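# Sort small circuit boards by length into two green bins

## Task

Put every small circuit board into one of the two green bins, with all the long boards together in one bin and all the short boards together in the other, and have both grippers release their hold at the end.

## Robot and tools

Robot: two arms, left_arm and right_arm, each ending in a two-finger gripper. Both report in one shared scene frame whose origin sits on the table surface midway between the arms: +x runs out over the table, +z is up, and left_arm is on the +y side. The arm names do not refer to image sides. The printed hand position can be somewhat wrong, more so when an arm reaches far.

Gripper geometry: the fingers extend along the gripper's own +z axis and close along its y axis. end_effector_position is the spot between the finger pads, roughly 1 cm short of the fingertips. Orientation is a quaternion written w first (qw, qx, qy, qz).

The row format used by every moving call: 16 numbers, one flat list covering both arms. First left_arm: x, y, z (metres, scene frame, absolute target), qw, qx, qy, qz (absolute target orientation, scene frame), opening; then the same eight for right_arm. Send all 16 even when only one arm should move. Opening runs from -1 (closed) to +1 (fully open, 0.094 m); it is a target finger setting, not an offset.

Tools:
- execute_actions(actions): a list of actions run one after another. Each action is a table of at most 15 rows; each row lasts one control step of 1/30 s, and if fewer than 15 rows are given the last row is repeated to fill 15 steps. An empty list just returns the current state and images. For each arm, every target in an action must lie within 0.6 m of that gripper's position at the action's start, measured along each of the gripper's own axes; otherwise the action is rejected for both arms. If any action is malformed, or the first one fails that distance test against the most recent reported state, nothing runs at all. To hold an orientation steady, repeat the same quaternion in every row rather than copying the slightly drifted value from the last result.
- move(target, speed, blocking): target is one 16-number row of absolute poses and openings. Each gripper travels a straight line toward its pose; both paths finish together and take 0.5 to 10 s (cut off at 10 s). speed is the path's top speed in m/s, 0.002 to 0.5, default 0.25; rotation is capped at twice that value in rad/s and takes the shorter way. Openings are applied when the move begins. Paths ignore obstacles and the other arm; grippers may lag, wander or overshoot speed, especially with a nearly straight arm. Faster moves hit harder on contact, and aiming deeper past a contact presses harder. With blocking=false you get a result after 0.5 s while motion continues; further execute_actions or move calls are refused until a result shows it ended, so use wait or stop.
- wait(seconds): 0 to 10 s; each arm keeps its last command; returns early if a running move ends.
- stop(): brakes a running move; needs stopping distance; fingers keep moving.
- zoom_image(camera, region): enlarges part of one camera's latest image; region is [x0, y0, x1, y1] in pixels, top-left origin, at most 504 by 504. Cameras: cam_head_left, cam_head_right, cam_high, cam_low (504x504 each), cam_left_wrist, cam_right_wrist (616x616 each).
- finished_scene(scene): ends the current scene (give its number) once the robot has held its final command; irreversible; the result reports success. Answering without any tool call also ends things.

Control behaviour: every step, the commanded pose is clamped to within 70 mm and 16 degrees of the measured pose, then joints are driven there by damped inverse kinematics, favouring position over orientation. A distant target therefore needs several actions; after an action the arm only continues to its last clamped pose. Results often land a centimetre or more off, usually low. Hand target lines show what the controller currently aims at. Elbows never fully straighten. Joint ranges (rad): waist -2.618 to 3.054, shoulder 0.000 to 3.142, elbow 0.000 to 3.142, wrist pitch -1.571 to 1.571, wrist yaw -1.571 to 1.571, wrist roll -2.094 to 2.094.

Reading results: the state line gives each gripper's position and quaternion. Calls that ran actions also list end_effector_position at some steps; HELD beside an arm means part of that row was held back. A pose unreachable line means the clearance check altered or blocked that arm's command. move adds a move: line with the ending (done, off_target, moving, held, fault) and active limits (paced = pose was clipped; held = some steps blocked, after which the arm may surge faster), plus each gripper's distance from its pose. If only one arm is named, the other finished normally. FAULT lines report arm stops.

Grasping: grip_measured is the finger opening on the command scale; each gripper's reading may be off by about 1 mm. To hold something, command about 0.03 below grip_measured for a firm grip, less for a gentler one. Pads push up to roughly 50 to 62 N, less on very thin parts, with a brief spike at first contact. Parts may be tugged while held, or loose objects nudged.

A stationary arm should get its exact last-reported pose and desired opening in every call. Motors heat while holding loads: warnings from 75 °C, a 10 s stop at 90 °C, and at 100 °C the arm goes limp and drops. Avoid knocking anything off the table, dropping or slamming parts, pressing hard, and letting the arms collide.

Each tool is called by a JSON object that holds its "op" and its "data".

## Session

{"op": "execute_actions", "data": {"actions": []}}

Scene clock: 0.00 s.
left_arm: end_effector_position=(+0.4449, -0.0963, +0.2481) grip_measured=+1.000 end_effector_quat_wxyz=(+0.626, +0.664, +0.220, -0.343) | right_arm: end_effector_position=(+0.1537, -0.1420, +0.1517) grip_measured=+1.000 end_effector_quat_wxyz=(+0.198, -0.024, +0.979, -0.037)
Joint positions: left_arm=[-0.222  2.185  1.542  0.769  1.408  0.625  0.094] | right_arm=[ 1.333  1.313  1.118 -1.277  0.395  1.109  0.094]
Joint velocities: left_arm=[ 0.007 -0.002  0.002  0.007 -0.022 -0.095  0.   ] | right_arm=[ 0.022  0.012 -0.012  0.066 -0.022 -0.007  0.   ]
Hand target (left_arm): +0.445, -0.096, +0.248; +0.624, +0.663, +0.226, -0.347
Hand target (right_arm): +0.157, -0.141, +0.157; +0.209, -0.021, +0.977, -0.031

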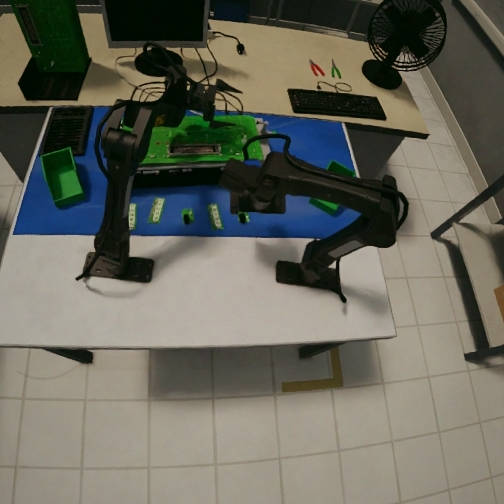

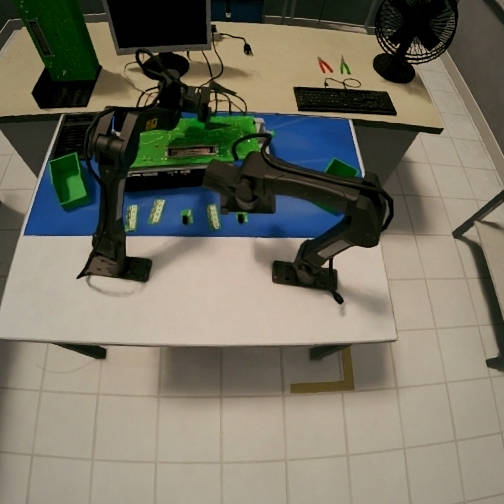

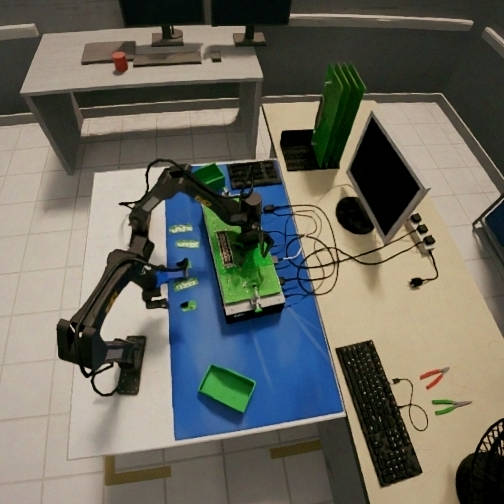

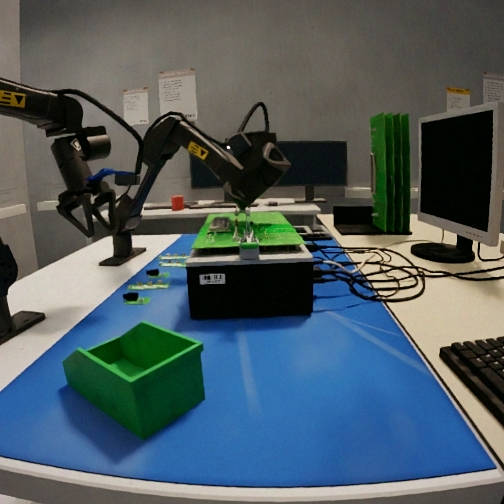

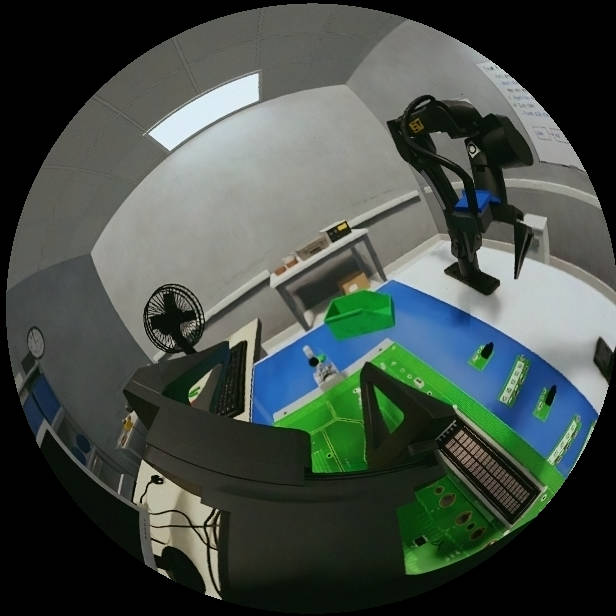

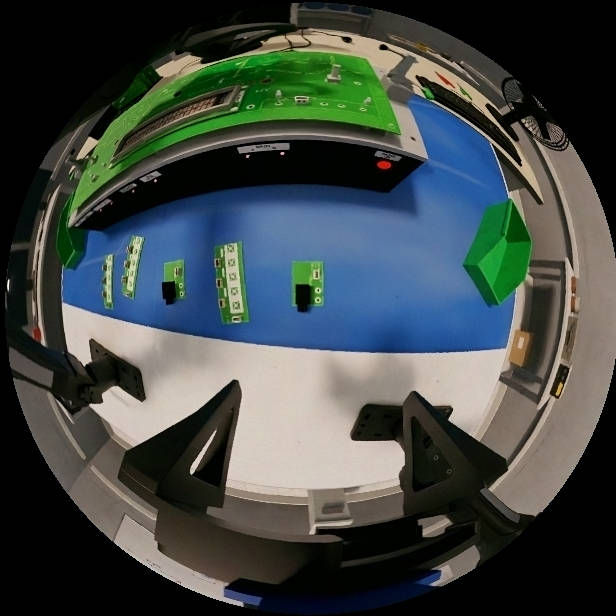

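{"op": "zoom_image", "data": {"camera": "cam_head_left", "region": [100, 170, 280, 250]}}

{"op": "zoom_image", "data": {"camera": "cam_head_right", "region": [100, 170, 280, 250]}}

{"op": "zoom_image", "data": {"camera": "cam_right_wrist", "region": [60, 200, 360, 360]}}

{"op": "zoom_image", "data": {"camera": "cam_high", "region": [130, 150, 300, 430]}}

Region (100, 170, 280, 250) of cam_head_left's 504x504 image, scaled by 2.800, with more detail than that image has.

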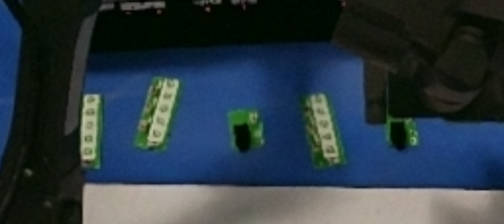

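Region (100, 170, 280, 250) of cam_head_right's 504x504 image, scaled by 2.800, with more detail than that image has.

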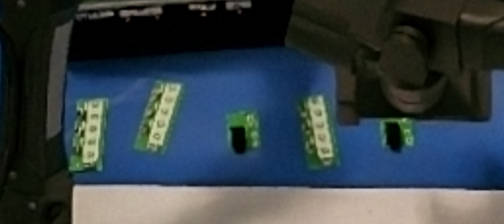

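Region (60, 200, 360, 360) of cam_right_wrist's 616x616 image, scaled by 1.680, with more detail than that image has; it fills the top 269 rows of this view, and the rest is white.

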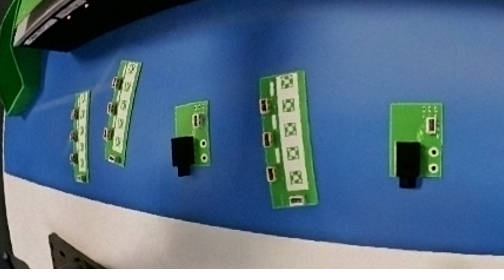

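Region (130, 150, 300, 430) of cam_high's 504x504 image, scaled by 1.800, with more detail than that image has; it fills the left 306 columns of this view, and the rest is white.

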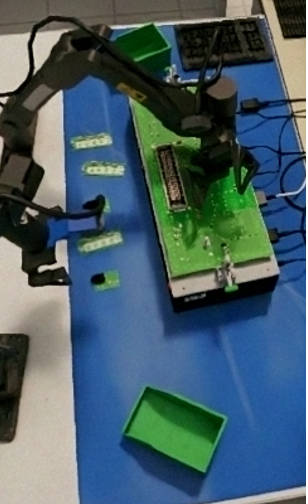

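{"op": "move", "data": {"target": [0.215,0.14,0.13,0.0847,0.0648,0.9943,-0.0055,0.15, 0.198,-0.134,0.05,0.0848,-0.0399,0.9956,0.0034,-0.25], "speed": 0.4}}

Scene clock: 9.37 s.
left_arm: end_effector_position=(+0.2124, +0.1395, +0.1212) grip_measured=+0.152 end_effector_quat_wxyz=(+0.084, +0.073, +0.994, -0.010) | right_arm: end_effector_position=(+0.1948, -0.1325, +0.0541) grip_measured=-0.248 end_effector_quat_wxyz=(+0.083, -0.041, +0.996, +0.008)
Joint positions: left_arm=[-0.429  1.162  0.943 -1.193 -0.06  -0.399  0.054] | right_arm=[ 1.018  1.504  0.931 -0.873  0.111  0.773  0.035]
Joint velocities: left_arm=[-0.002 -0.002  0.007 -0.022 -0.022 -0.037 -0.001] | right_arm=[-0.002 -0.002  0.012  0.022  0.007  0.007 -0.   ]
Hand target (left_arm): +0.215, +0.141, +0.127; +0.087, +0.067, +0.994, -0.004
Hand target (right_arm): +0.197, -0.135, +0.049; +0.083, -0.040, +0.996, +0.006
Off the commanded pose (left_arm): 0.009 m, 1 deg.
Off the commanded pose (right_arm): 0.005 m, 1 deg.
move: done

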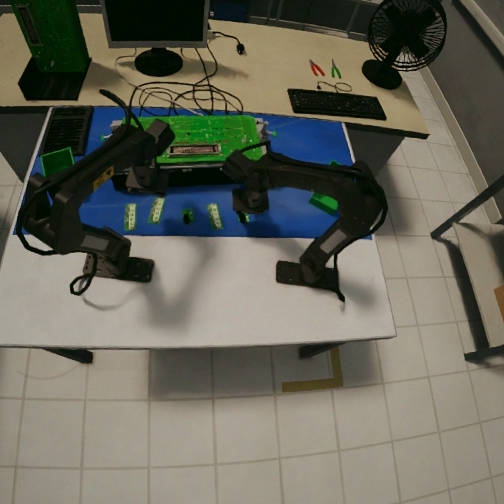

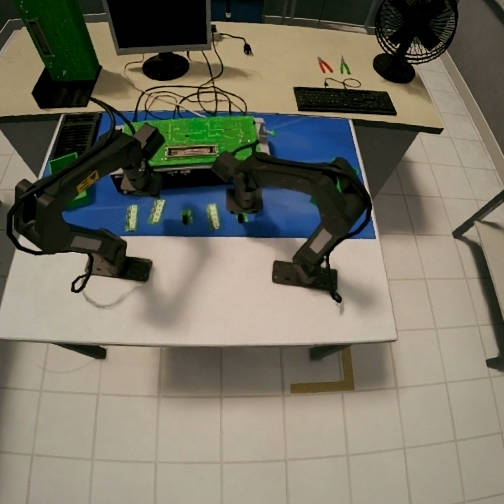

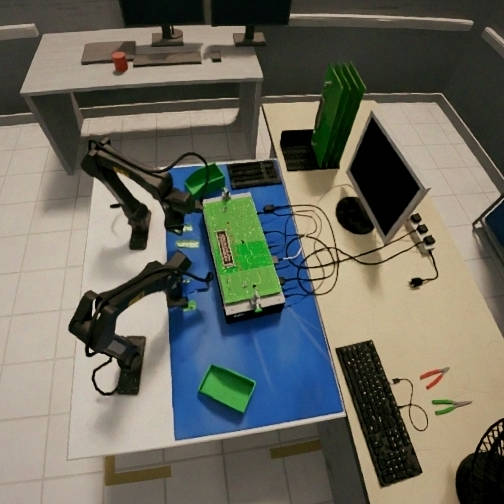

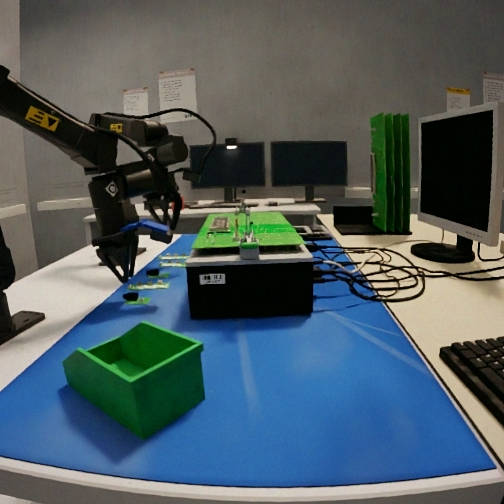

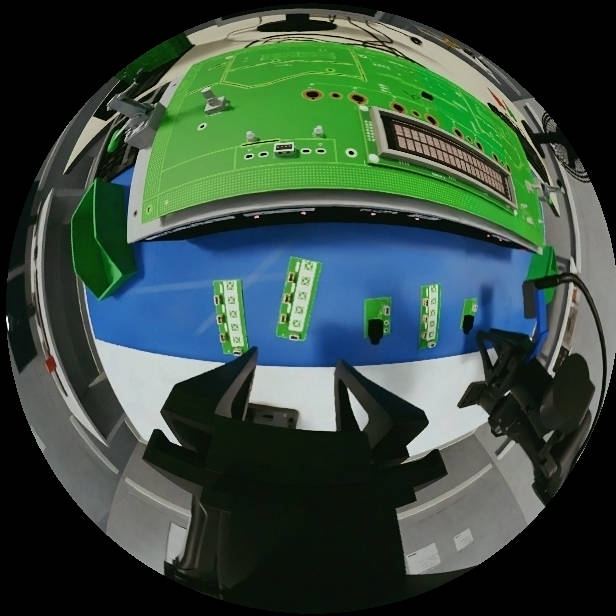

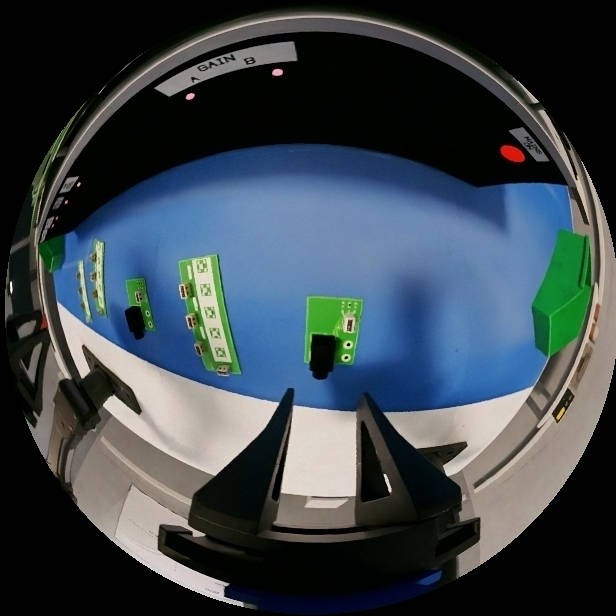

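{"op": "zoom_image", "data": {"camera": "cam_right_wrist", "region": [250, 270, 410, 430]}}

{"op": "zoom_image", "data": {"camera": "cam_left_wrist", "region": [200, 230, 400, 390]}}

Region (250, 270, 410, 430) of cam_right_wrist's 616x616 image, scaled by 3.150, with more detail than that image has.

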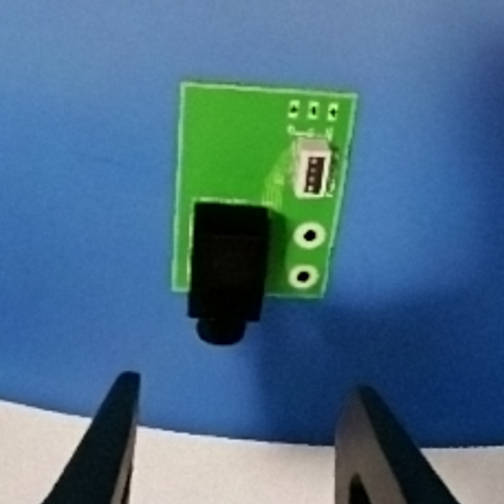

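Region (200, 230, 400, 390) of cam_left_wrist's 616x616 image, scaled by 2.520, with more detail than that image has; it fills the top 403 rows of this view, and the rest is white.

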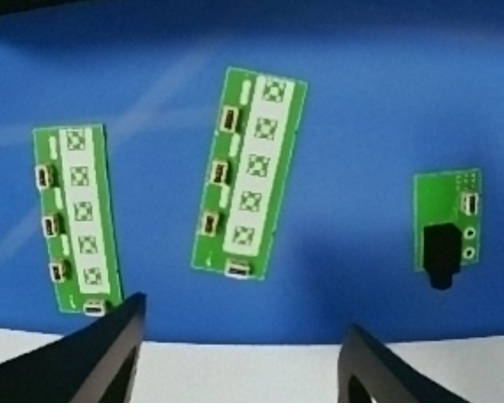

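{"op": "zoom_image", "data": {"camera": "cam_left_wrist", "region": [200, 170, 400, 290]}}

{"op": "zoom_image", "data": {"camera": "cam_left_wrist", "region": [50, 150, 250, 350]}}

Region (200, 170, 400, 290) of cam_left_wrist's 616x616 image, scaled by 2.520, with more detail than that image has; it fills the top 302 rows of this view, and the rest is white.

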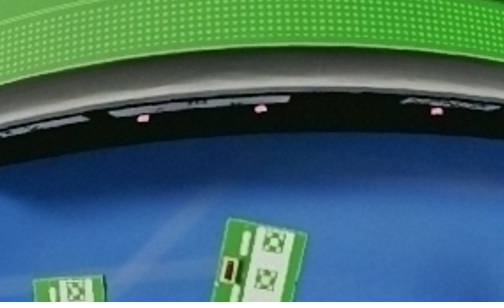

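Region (50, 150, 250, 350) of cam_left_wrist's 616x616 image, scaled by 2.520, with more detail than that image has.

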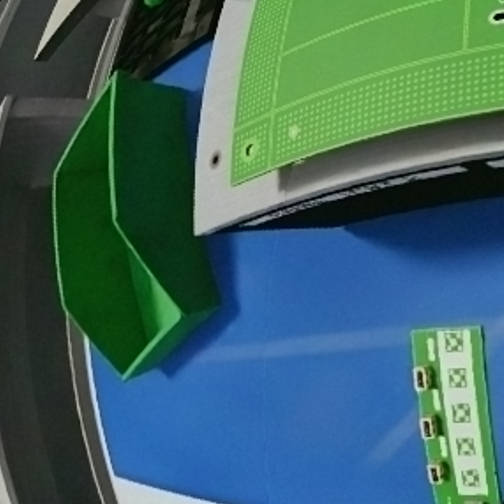

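{"op": "execute_actions", "data": {"actions": [[
[0.2155,0.1405,0.1235,0.0847,0.067,0.9941,-0.0057,0.15,0.1985,-0.1337,0.05,0.0848,-0.0399,0.9956,0.0034,-0.25],
[0.2165,0.141,0.122,0.0847,0.070,0.9939,-0.006,0.15,0.1992,-0.1333,0.05,0.0848,-0.0399,0.9956,0.0034,-0.25],
[0.2175,0.142,0.1196,0.0847,0.073,0.9937,-0.0062,0.15,0.200,-0.1329,0.0497,0.0848,-0.0399,0.9956,0.0034,-0.25],
[0.2185,0.143,0.1164,0.0846,0.076,0.9935,-0.0065,0.15,0.2008,-0.1325,0.0492,0.0848,-0.0399,0.9956,0.0034,-0.25],
[0.2195,0.144,0.1126,0.0846,0.079,0.9932,-0.0068,0.15,0.2016,-0.132,0.0485,0.0848,-0.0399,0.9956,0.0034,-0.25],
[0.2205,0.145,0.108,0.0846,0.082,0.993,-0.007,0.15,0.2024,-0.1315,0.0475,0.0848,-0.0399,0.9956,0.0034,-0.25],
[0.2215,0.146,0.103,0.0846,0.085,0.9927,-0.0073,0.15,0.2032,-0.1311,0.0464,0.0848,-0.0399,0.9956,0.0034,-0.25],
[0.2225,0.1468,0.0973,0.0845,0.088,0.9925,-0.0076,0.15,0.204,-0.1307,0.045,0.0848,-0.0399,0.9956,0.0034,-0.25],
[0.2235,0.1474,0.0914,0.0845,0.091,0.9922,-0.0078,0.15,0.2047,-0.1304,0.0435,0.0848,-0.0399,0.9956,0.0034,-0.25],
[0.2245,0.148,0.085,0.0845,0.0946,0.9919,-0.0081,0.15,0.2053,-0.1302,0.042,0.0848,-0.0399,0.9956,0.0034,-0.25],
[0.2253,0.1483,0.0786,0.0845,0.0946,0.9919,-0.0081,0.15,0.2058,-0.130,0.040,0.0848,-0.0399,0.9956,0.0034,-0.25],
[0.226,0.1485,0.0718,0.0845,0.0946,0.9919,-0.0081,0.15,0.206,-0.130,0.038,0.0848,-0.0399,0.9956,0.0034,-0.25],
[0.226,0.1485,0.065,0.0845,0.0946,0.9919,-0.0081,0.15,0.206,-0.130,0.036,0.0848,-0.0399,0.9956,0.0034,-0.25],
[0.226,0.1485,0.0582,0.0845,0.0946,0.9919,-0.0081,0.15,0.206,-0.130,0.034,0.0848,-0.0399,0.9956,0.0034,-0.25],
[0.226,0.1485,0.0514,0.0845,0.0946,0.9919,-0.0081,0.15,0.206,-0.130,0.032,0.0848,-0.0399,0.9956,0.0034,-0.25]
],[
[0.226,0.1485,0.0455,0.0845,0.0946,0.9919,-0.0081,0.13,0.206,-0.130,0.030,0.0848,-0.0399,0.9956,0.0034,-0.25],
[0.226,0.1485,0.040,0.0845,0.0946,0.9919,-0.0081,0.13,0.206,-0.130,0.028,0.0848,-0.0399,0.9956,0.0034,-0.25],
[0.226,0.1485,0.035,0.0845,0.0946,0.9919,-0.0081,0.13,0.206,-0.130,0.026,0.0848,-0.0399,0.9956,0.0034,-0.25],
[0.226,0.1485,0.0305,0.0845,0.0946,0.9919,-0.0081,0.13,0.206,-0.130,0.0245,0.0848,-0.0399,0.9956,0.0034,-0.25],
[0.226,0.1485,0.0265,0.0845,0.0946,0.9919,-0.0081,0.13,0.206,-0.130,0.023,0.0848,-0.0399,0.9956,0.0034,-0.25],
[0.226,0.1485,0.023,0.0845,0.0946,0.9919,-0.0081,0.13,0.206,-0.130,0.0215,0.0848,-0.0399,0.9956,0.0034,-0.25],
[0.226,0.1485,0.020,0.0845,0.0946,0.9919,-0.0081,0.13,0.206,-0.130,0.020,0.0848,-0.0399,0.9956,0.0034,-0.25],
[0.226,0.1485,0.0175,0.0845,0.0946,0.9919,-0.0081,0.13,0.206,-0.130,0.0188,0.0848,-0.0399,0.9956,0.0034,-0.25],
[0.226,0.1485,0.015,0.0845,0.0946,0.9919,-0.0081,0.13,0.206,-0.130,0.0176,0.0848,-0.0399,0.9956,0.0034,-0.25],
[0.226,0.1485,0.013,0.0845,0.0946,0.9919,-0.0081,0.13,0.206,-0.130,0.0166,0.0848,-0.0399,0.9956,0.0034,-0.25],
[0.226,0.1485,0.011,0.0845,0.0946,0.9919,-0.0081,0.13,0.206,-0.130,0.0157,0.0848,-0.0399,0.9956,0.0034,-0.25],
[0.226,0.1485,0.0095,0.0845,0.0946,0.9919,-0.0081,0.13,0.206,-0.130,0.015,0.0848,-0.0399,0.9956,0.0034,-0.25],
[0.226,0.1485,0.008,0.0845,0.0946,0.9919,-0.0081,0.13,0.206,-0.130,0.0145,0.0848,-0.0399,0.9956,0.0034,-0.25],
[0.226,0.1485,0.007,0.0845,0.0946,0.9919,-0.0081,0.13,0.206,-0.130,0.014,0.0848,-0.0399,0.9956,0.0034,-0.25],
[0.226,0.1485,0.006,0.0845,0.0946,0.9919,-0.0081,0.13,0.206,-0.130,0.014,0.0848,-0.0399,0.9956,0.0034,-0.25]
]]}}

{"op": "execute_actions", "data": {"actions": []}}

Scene clock: 16.77 s.
left_arm: end_effector_position=(+0.2207, +0.1507, +0.0155) grip_measured=+0.132 end_effector_quat_wxyz=(+0.074, +0.095, +0.993, -0.001) | right_arm: end_effector_position=(+0.2010, -0.1288, +0.0190) grip_measured=-0.248 end_effector_quat_wxyz=(+0.078, -0.042, +0.996, +0.002)
Joint positions: left_arm=[-0.358  1.297  0.6   -0.735 -0.054 -0.284  0.053] | right_arm=[ 1.009  1.602  0.877 -0.736  0.11   0.765  0.035]
Joint velocities: left_arm=[ 0.032  0.012 -0.002  0.022  0.007  0.022 -0.   ] | right_arm=[-0.012  0.032 -0.032  0.095 -0.007  0.007 -0.001]
Hand target (left_arm): +0.226, +0.149, +0.007; +0.084, +0.094, +0.992, -0.008
Hand target (right_arm): +0.206, -0.130, +0.014; +0.085, -0.040, +0.996, +0.003
Off the commanded pose (left_arm): 0.011 m, 1 deg.
Off the commanded pose (right_arm): 0.007 m, 1 deg.
Step readings (end_effector_position; steps 1 to 15: 1st action; 16 to 30: 2nd action):
0: left_arm (+0.2121, +0.1398, +0.1212) | right_arm (+0.1948, -0.1324, +0.0541)
1: left_arm (+0.2121, +0.1398, +0.1212) | right_arm (+0.1948, -0.1324, +0.0541)
2: left_arm (+0.2121, +0.1398, +0.1212) | right_arm (+0.1948, -0.1324, +0.0538)
4: left_arm (+0.2130, +0.1406, +0.1212) | right_arm (+0.1946, -0.1326, +0.0524)
8: left_arm (+0.2194, +0.1442, +0.1163) | right_arm (+0.1944, -0.1329, +0.0474)
15: left_arm (+0.2147, +0.1541, +0.0718) | right_arm (+0.2003, -0.1295, +0.0404)
16: left_arm (+0.2136, +0.1547, +0.0649) | right_arm (+0.2013, -0.1284, +0.0395)
17: left_arm (+0.2125, +0.1552, +0.0582) | right_arm (+0.2018, -0.1278, +0.0383)
19: left_arm (+0.2113, +0.1559, +0.0466) | right_arm (+0.2018, -0.1278, +0.0347)
23: left_arm (+0.2132, +0.1548, +0.0299) | right_arm (+0.2002, -0.1296, +0.0263)
30: end_effector_position above

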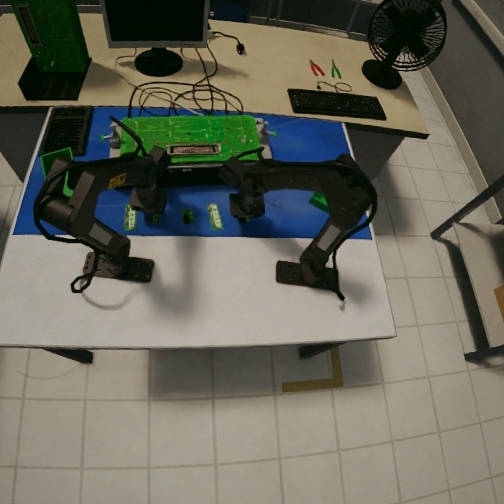

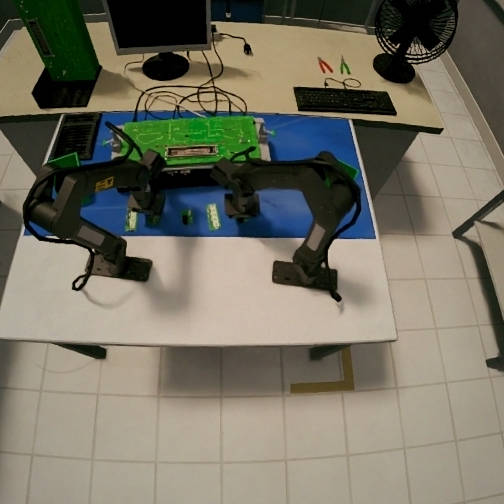

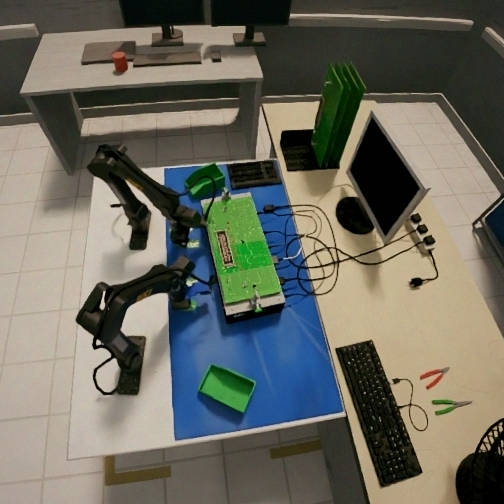

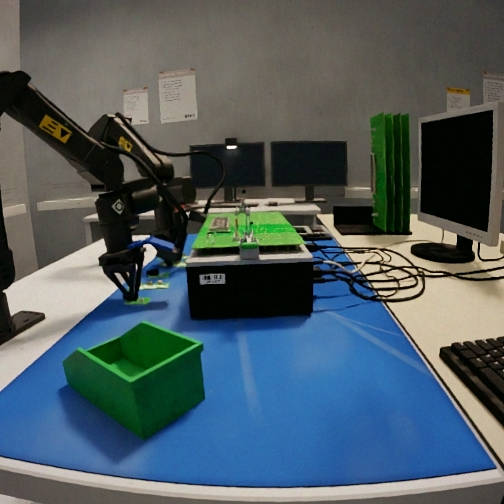

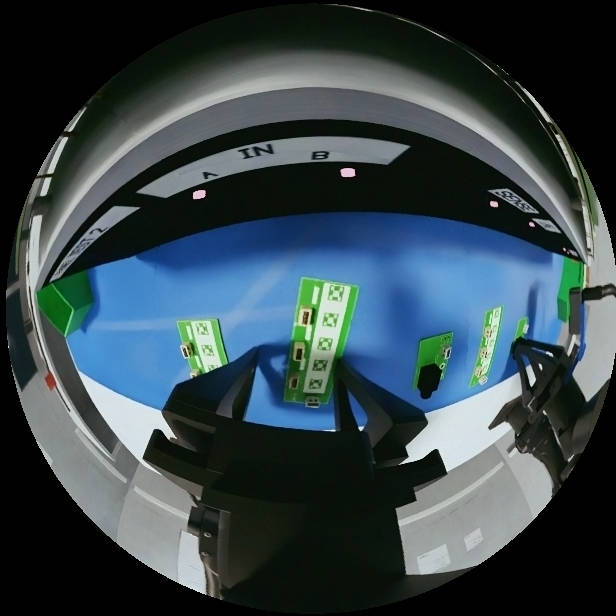

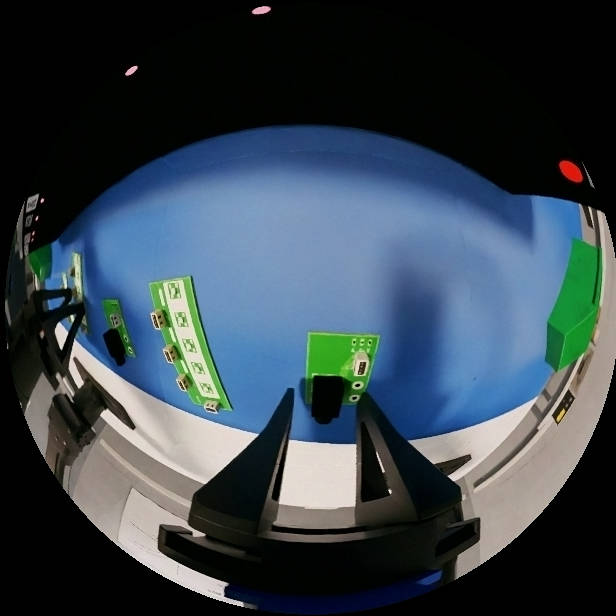

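Scene clock: 16.77 s.
left_arm: end_effector_position=(+0.2207, +0.1507, +0.0155) grip_measured=+0.132 end_effector_quat_wxyz=(+0.074, +0.095, +0.993, -0.001) | right_arm: end_effector_position=(+0.2010, -0.1288, +0.0190) grip_measured=-0.248 end_effector_quat_wxyz=(+0.078, -0.042, +0.996, +0.002)
Joint positions: left_arm=[-0.358  1.297  0.6   -0.735 -0.054 -0.284  0.053] | right_arm=[ 1.009  1.602  0.877 -0.736  0.11   0.765  0.035]
Joint velocities: left_arm=[ 0.032  0.012 -0.002  0.022  0.007  0.022 -0.   ] | right_arm=[-0.012  0.032 -0.032  0.095 -0.007  0.007 -0.001]
Hand target (left_arm): +0.226, +0.149, +0.007; +0.084, +0.094, +0.992, -0.008
Hand target (right_arm): +0.206, -0.130, +0.014; +0.085, -0.040, +0.996, +0.003
Off the commanded pose (left_arm): 0.011 m, 1 deg.
Off the commanded pose (right_arm): 0.007 m, 1 deg.

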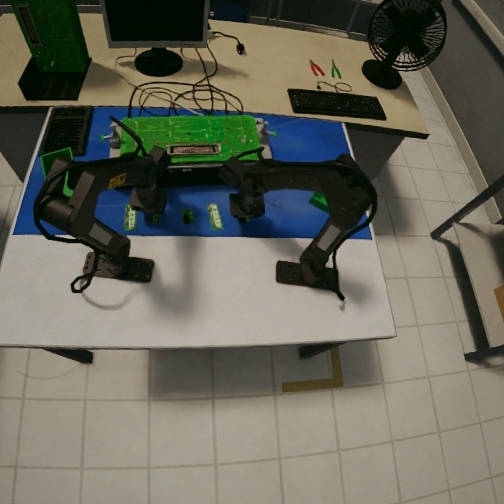

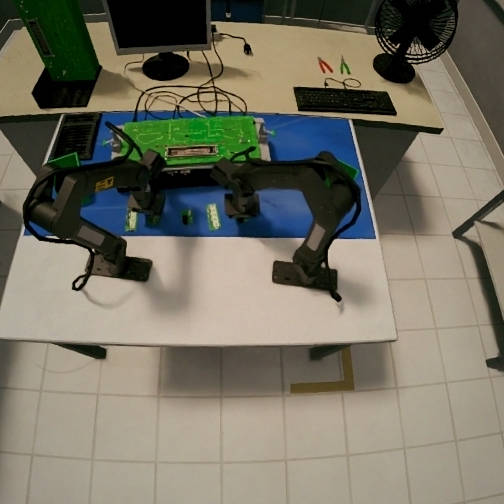

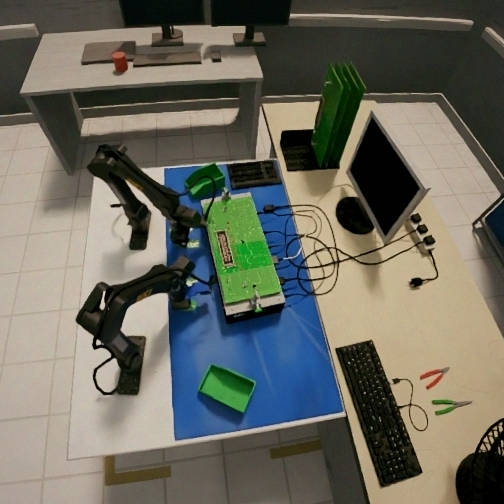

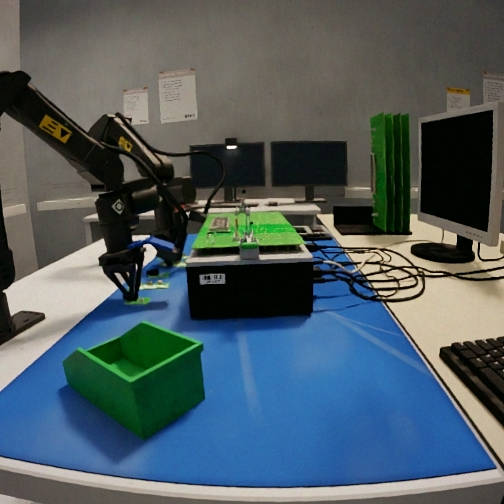

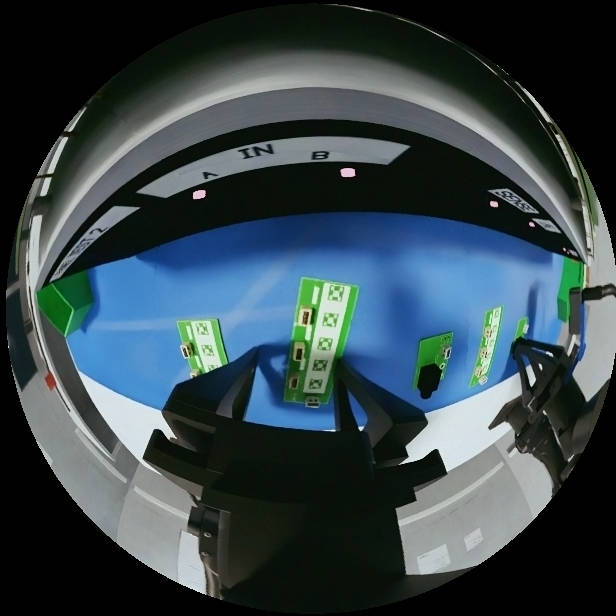

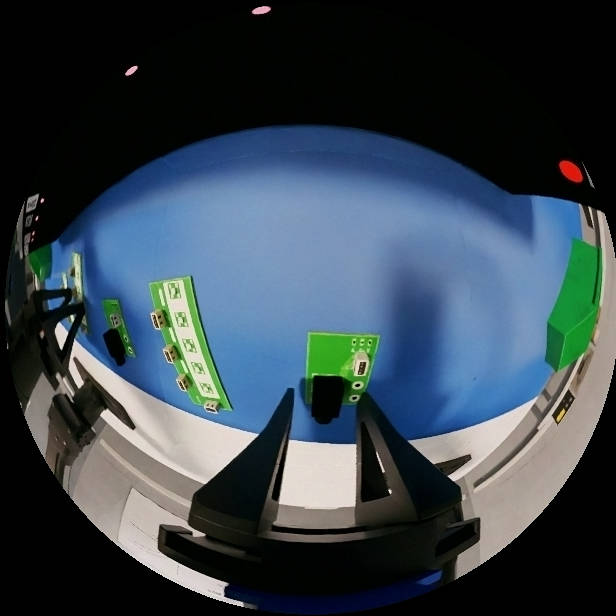

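{"op": "wait", "data": {"seconds": 0}}

{"op": "zoom_image", "data": {"camera": "cam_left_wrist", "region": [230, 260, 390, 420]}}

{"op": "zoom_image", "data": {"camera": "cam_right_wrist", "region": [260, 310, 400, 450]}}

Scene clock: 17.10 s.
left_arm: end_effector_position=(+0.2208, +0.1506, +0.0155) grip_measured=+0.132 end_effector_quat_wxyz=(+0.074, +0.097, +0.993, -0.001) | right_arm: end_effector_position=(+0.2031, -0.1263, +0.0191) grip_measured=-0.248 end_effector_quat_wxyz=(+0.082, -0.042, +0.996, +0.007)
Joint positions: left_arm=[-0.357  1.297  0.6   -0.735 -0.053 -0.28   0.053] | right_arm=[ 1.009  1.603  0.876 -0.721  0.11   0.765  0.035]
Joint velocities: left_arm=[-0.012 -0.022  0.017  0.022 -0.037  0.007  0.   ] | right_arm=[-0.027 -0.022  0.007 -0.007 -0.095  0.007 -0.001]
Hand target (left_arm): +0.226, +0.149, +0.007; +0.084, +0.094, +0.992, -0.008
Hand target (right_arm): +0.206, -0.130, +0.014; +0.085, -0.040, +0.996, +0.003
Off the commanded pose (left_arm): 0.011 m, 1 deg.
Off the commanded pose (right_arm): 0.007 m, 1 deg.

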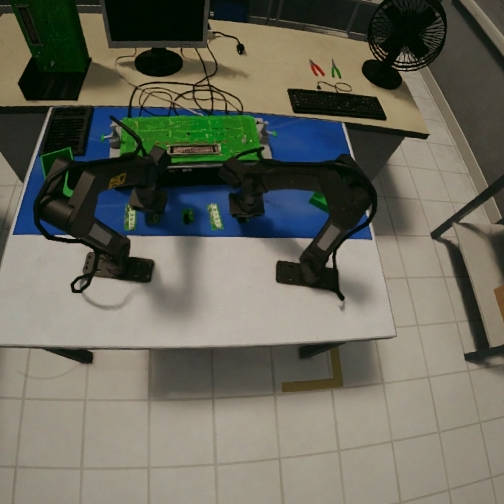

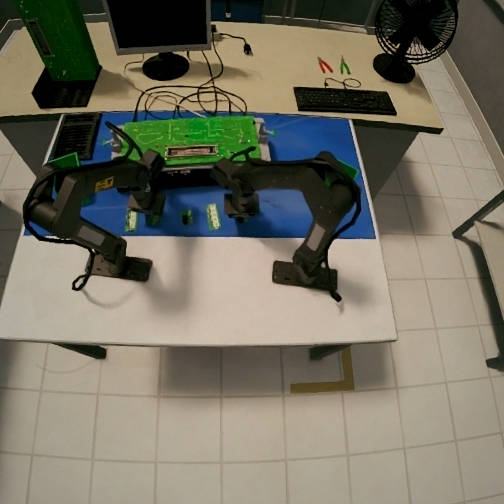

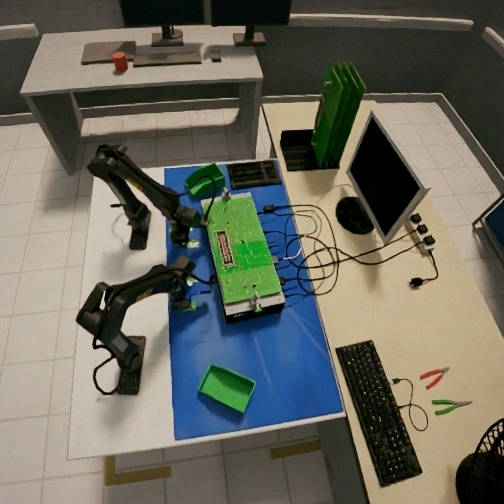

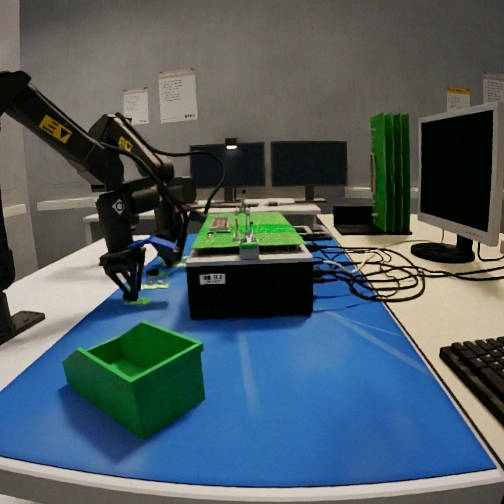

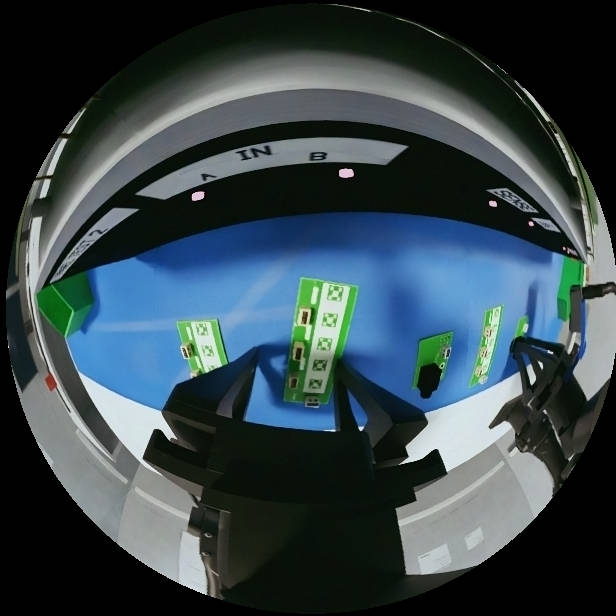

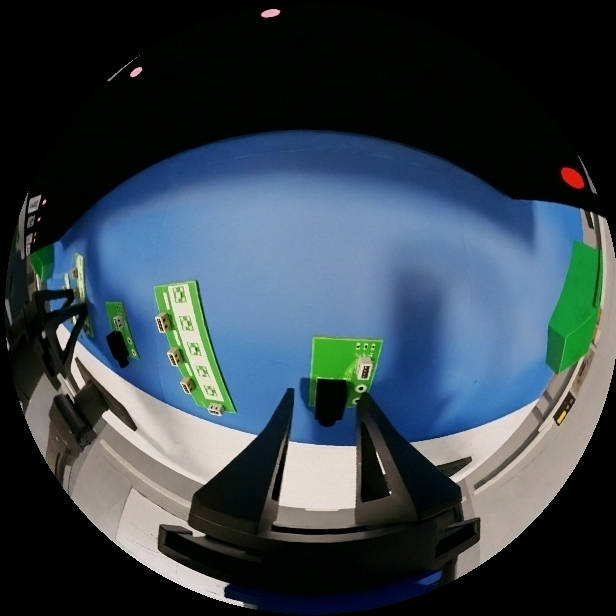

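Region (230, 260, 390, 420) of cam_left_wrist's 616x616 image, scaled by 3.150, with more detail than that image has.

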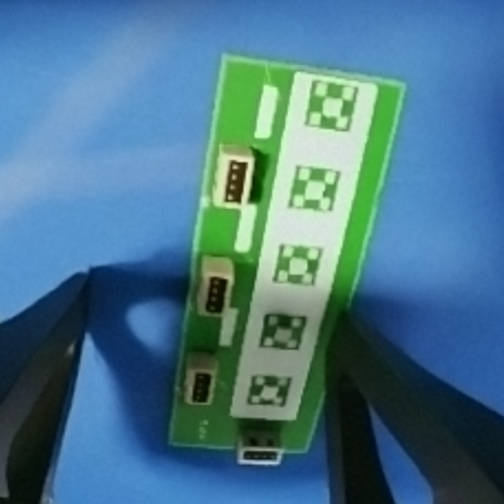

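Region (260, 310, 400, 450) of cam_right_wrist's 616x616 image, scaled by 3.600, with more detail than that image has.

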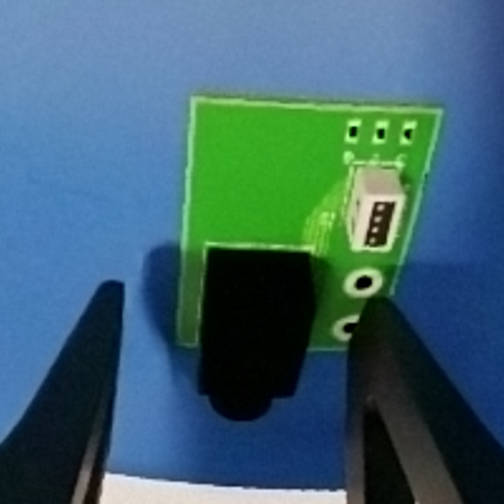

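{"op": "execute_actions", "data": {"actions": [[
[0.226,0.1485,0.013,0.0845,0.0946,0.9919,-0.0081,0.13,0.206,-0.130,0.014,0.0848,-0.0399,0.9956,0.0034,-0.29],
[0.226,0.1485,0.018,0.0845,0.0946,0.9919,-0.0081,0.13,0.206,-0.130,0.014,0.0848,-0.0399,0.9956,0.0034,-0.33],
[0.226,0.1485,0.022,0.0845,0.0946,0.9919,-0.0081,0.13,0.206,-0.130,0.014,0.0848,-0.0399,0.9956,0.0034,-0.37],
[0.226,0.1485,0.025,0.0845,0.0946,0.9919,-0.0081,0.13,0.206,-0.130,0.014,0.0848,-0.0399,0.9956,0.0034,-0.41],
[0.226,0.148,0.027,0.0845,0.0946,0.9919,-0.0081,0.13,0.206,-0.130,0.014,0.0848,-0.0399,0.9956,0.0034,-0.45],
[0.226,0.147,0.028,0.0845,0.0946,0.9919,-0.0081,0.14,0.206,-0.130,0.014,0.0848,-0.0399,0.9956,0.0034,-0.49],
[0.2257,0.1455,0.028,0.0845,0.0946,0.9919,-0.0081,0.15,0.206,-0.130,0.014,0.0848,-0.0399,0.9956,0.0034,-0.53],
[0.2254,0.144,0.028,0.0845,0.0946,0.9919,-0.0081,0.16,0.206,-0.130,0.014,0.0848,-0.0399,0.9956,0.0034,-0.57],
[0.225,0.1425,0.028,0.0845,0.0946,0.9919,-0.0081,0.17,0.206,-0.130,0.014,0.0848,-0.0399,0.9956,0.0034,-0.60],
[0.2247,0.141,0.028,0.0845,0.0946,0.9919,-0.0081,0.17,0.206,-0.130,0.014,0.0848,-0.0399,0.9956,0.0034,-0.63],
[0.2244,0.140,0.027,0.0845,0.0946,0.9919,-0.0081,0.17,0.206,-0.130,0.014,0.0848,-0.0399,0.9956,0.0034,-0.655],
[0.2242,0.139,0.0255,0.0845,0.0946,0.9919,-0.0081,0.17,0.206,-0.130,0.014,0.0848,-0.0399,0.9956,0.0034,-0.68],
[0.224,0.1385,0.024,0.0845,0.0946,0.9919,-0.0081,0.17,0.206,-0.130,0.014,0.0848,-0.0399,0.9956,0.0034,-0.70],
[0.224,0.1385,0.022,0.0845,0.0946,0.9919,-0.0081,0.17,0.206,-0.130,0.014,0.0848,-0.0399,0.9956,0.0034,-0.715],
[0.224,0.1385,0.020,0.0845,0.0946,0.9919,-0.0081,0.17,0.206,-0.130,0.014,0.0848,-0.0399,0.9956,0.0034,-0.73]
],[
[0.224,0.1385,0.018,0.0845,0.0946,0.9919,-0.0081,0.17,0.206,-0.130,0.014,0.0848,-0.0399,0.9956,0.0034,-0.74],
[0.224,0.1385,0.016,0.0845,0.0946,0.9919,-0.0081,0.17,0.206,-0.130,0.014,0.0848,-0.0399,0.9956,0.0034,-0.75],
[0.224,0.1385,0.0145,0.0845,0.0946,0.9919,-0.0081,0.17,0.206,-0.130,0.014,0.0848,-0.0399,0.9956,0.0034,-0.76],
[0.224,0.1385,0.013,0.0845,0.0946,0.9919,-0.0081,0.17,0.206,-0.130,0.014,0.0848,-0.0399,0.9956,0.0034,-0.77],
[0.224,0.1385,0.0115,0.0845,0.0946,0.9919,-0.0081,0.17,0.206,-0.130,0.014,0.0848,-0.0399,0.9956,0.0034,-0.77],
[0.224,0.1385,0.010,0.0845,0.0946,0.9919,-0.0081,0.17,0.206,-0.130,0.014,0.0848,-0.0399,0.9956,0.0034,-0.77],
[0.224,0.1385,0.009,0.0845,0.0946,0.9919,-0.0081,0.17,0.206,-0.130,0.014,0.0848,-0.0399,0.9956,0.0034,-0.77],
[0.224,0.1385,0.008,0.0845,0.0946,0.9919,-0.0081,0.17,0.206,-0.130,0.014,0.0848,-0.0399,0.9956,0.0034,-0.77],
[0.224,0.1385,0.007,0.0845,0.0946,0.9919,-0.0081,0.17,0.206,-0.130,0.014,0.0848,-0.0399,0.9956,0.0034,-0.77],
[0.224,0.1385,0.006,0.0845,0.0946,0.9919,-0.0081,0.17,0.206,-0.130,0.014,0.0848,-0.0399,0.9956,0.0034,-0.77]
]]}}

{"op": "zoom_image", "data": {"camera": "cam_left_wrist", "region": [230, 260, 390, 420]}}

Scene clock: 20.37 s.
left_arm: end_effector_position=(+0.2287, +0.1373, +0.0149) grip_measured=+0.168 end_effector_quat_wxyz=(+0.091, +0.095, +0.991, -0.011) | right_arm: end_effector_position=(+0.2034, -0.1259, +0.0191) grip_measured=-0.735 end_effector_quat_wxyz=(+0.083, -0.042, +0.996, +0.007)
Joint positions: left_arm=[-0.394  1.319  0.605 -0.681 -0.053 -0.319  0.055] | right_arm=[ 1.009  1.603  0.876 -0.719  0.11   0.764  0.012]
Joint velocities: left_arm=[ 0.002 -0.002  0.007  0.007 -0.022 -0.037  0.001] | right_arm=[-0.007 -0.007 -0.012 -0.066  0.007  0.007  0.   ]
Hand target (left_arm): +0.224, +0.139, +0.006; +0.084, +0.095, +0.992, -0.008
Hand target (right_arm): +0.206, -0.130, +0.014; +0.085, -0.040, +0.996, +0.003
Off the commanded pose (left_arm): 0.010 m, 1 deg.
Off the commanded pose (right_arm): 0.007 m, 1 deg.
Step readings (end_effector_position; steps 1 to 15: 1st action; 16 to 30: 2nd action):
0: left_arm (+0.2209, +0.1505, +0.0156) | right_arm (+0.2033, -0.1261, +0.0191)
1: left_arm (+0.2208, +0.1506, +0.0155) | right_arm (+0.2033, -0.1261, +0.0191)
2: left_arm (+0.2205, +0.1507, +0.0155) | right_arm (+0.2033, -0.1261, +0.0191)
4: left_arm (+0.2205, +0.1507, +0.0162) | right_arm (+0.2034, -0.1260, +0.0191)
8: left_arm (+0.2199, +0.1509, +0.0166) | right_arm (+0.2034, -0.1260, +0.0191)
15: left_arm (+0.2186, +0.1436, +0.0188) | right_arm (+0.2034, -0.1260, +0.0191)
16: left_arm (+0.2191, +0.1430, +0.0189) | right_arm (+0.2034, -0.1260, +0.0191)
17: left_arm (+0.2198, +0.1426, +0.0190) | right_arm (+0.2034, -0.1260, +0.0191)
19: left_arm (+0.2218, +0.1414, +0.0188) | right_arm (+0.2034, -0.1259, +0.0191)
23: left_arm (+0.2257, +0.1392, +0.0167) | right_arm (+0.2034, -0.1259, +0.0191)
30: end_effector_position above

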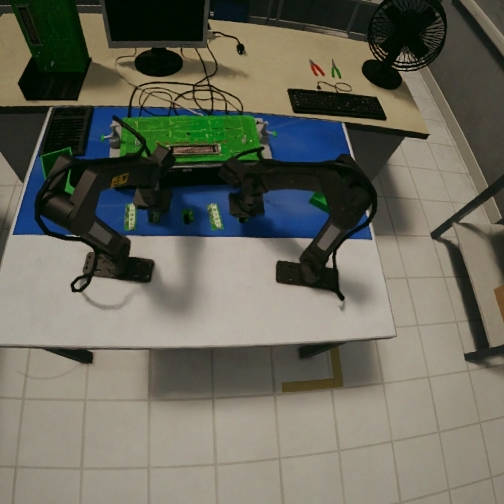

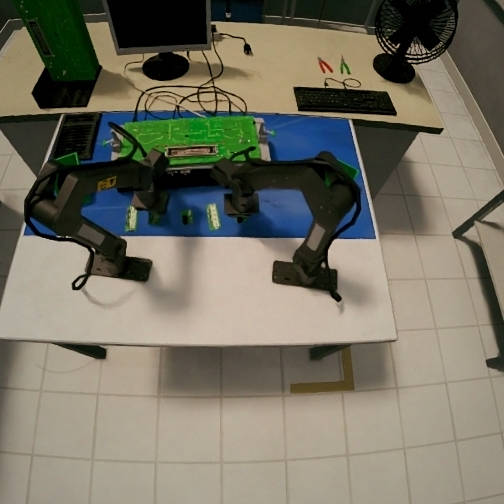

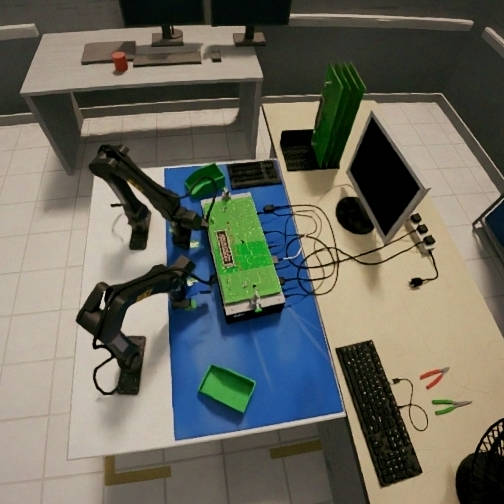

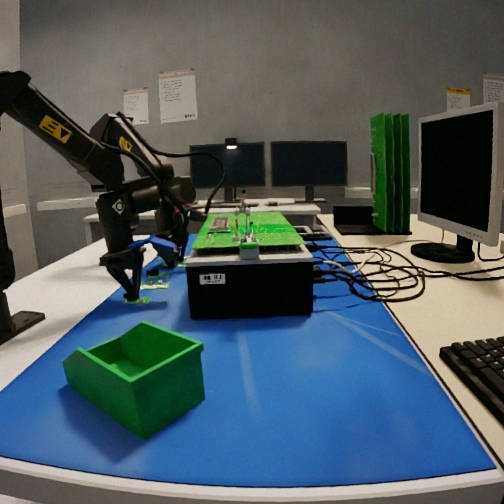

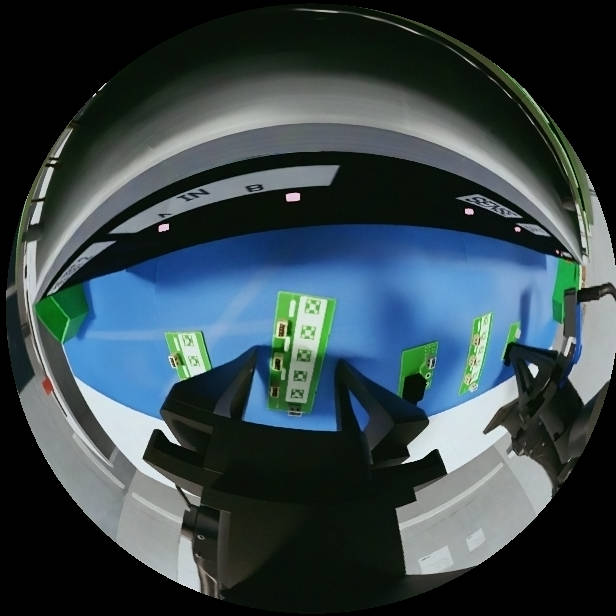

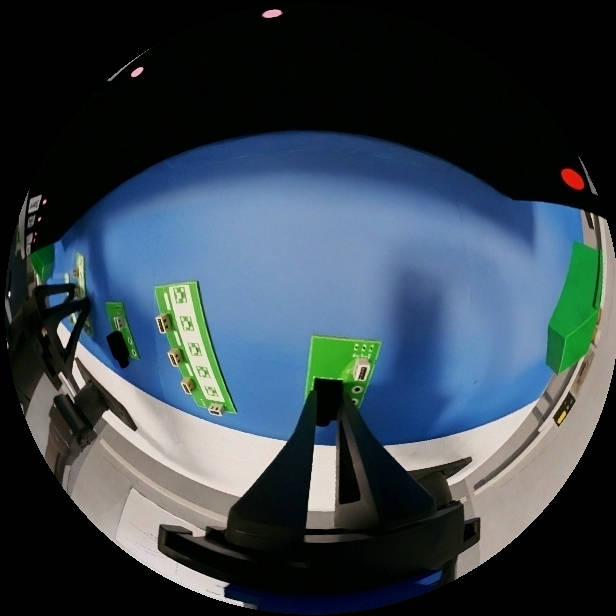

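Region (230, 260, 390, 420) of cam_left_wrist's 616x616 image, scaled by 3.150, with more detail than that image has.

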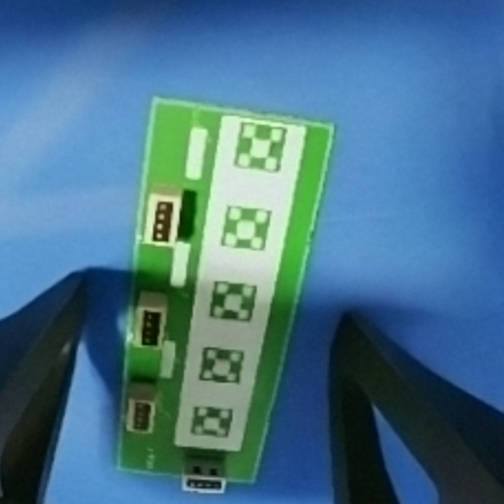

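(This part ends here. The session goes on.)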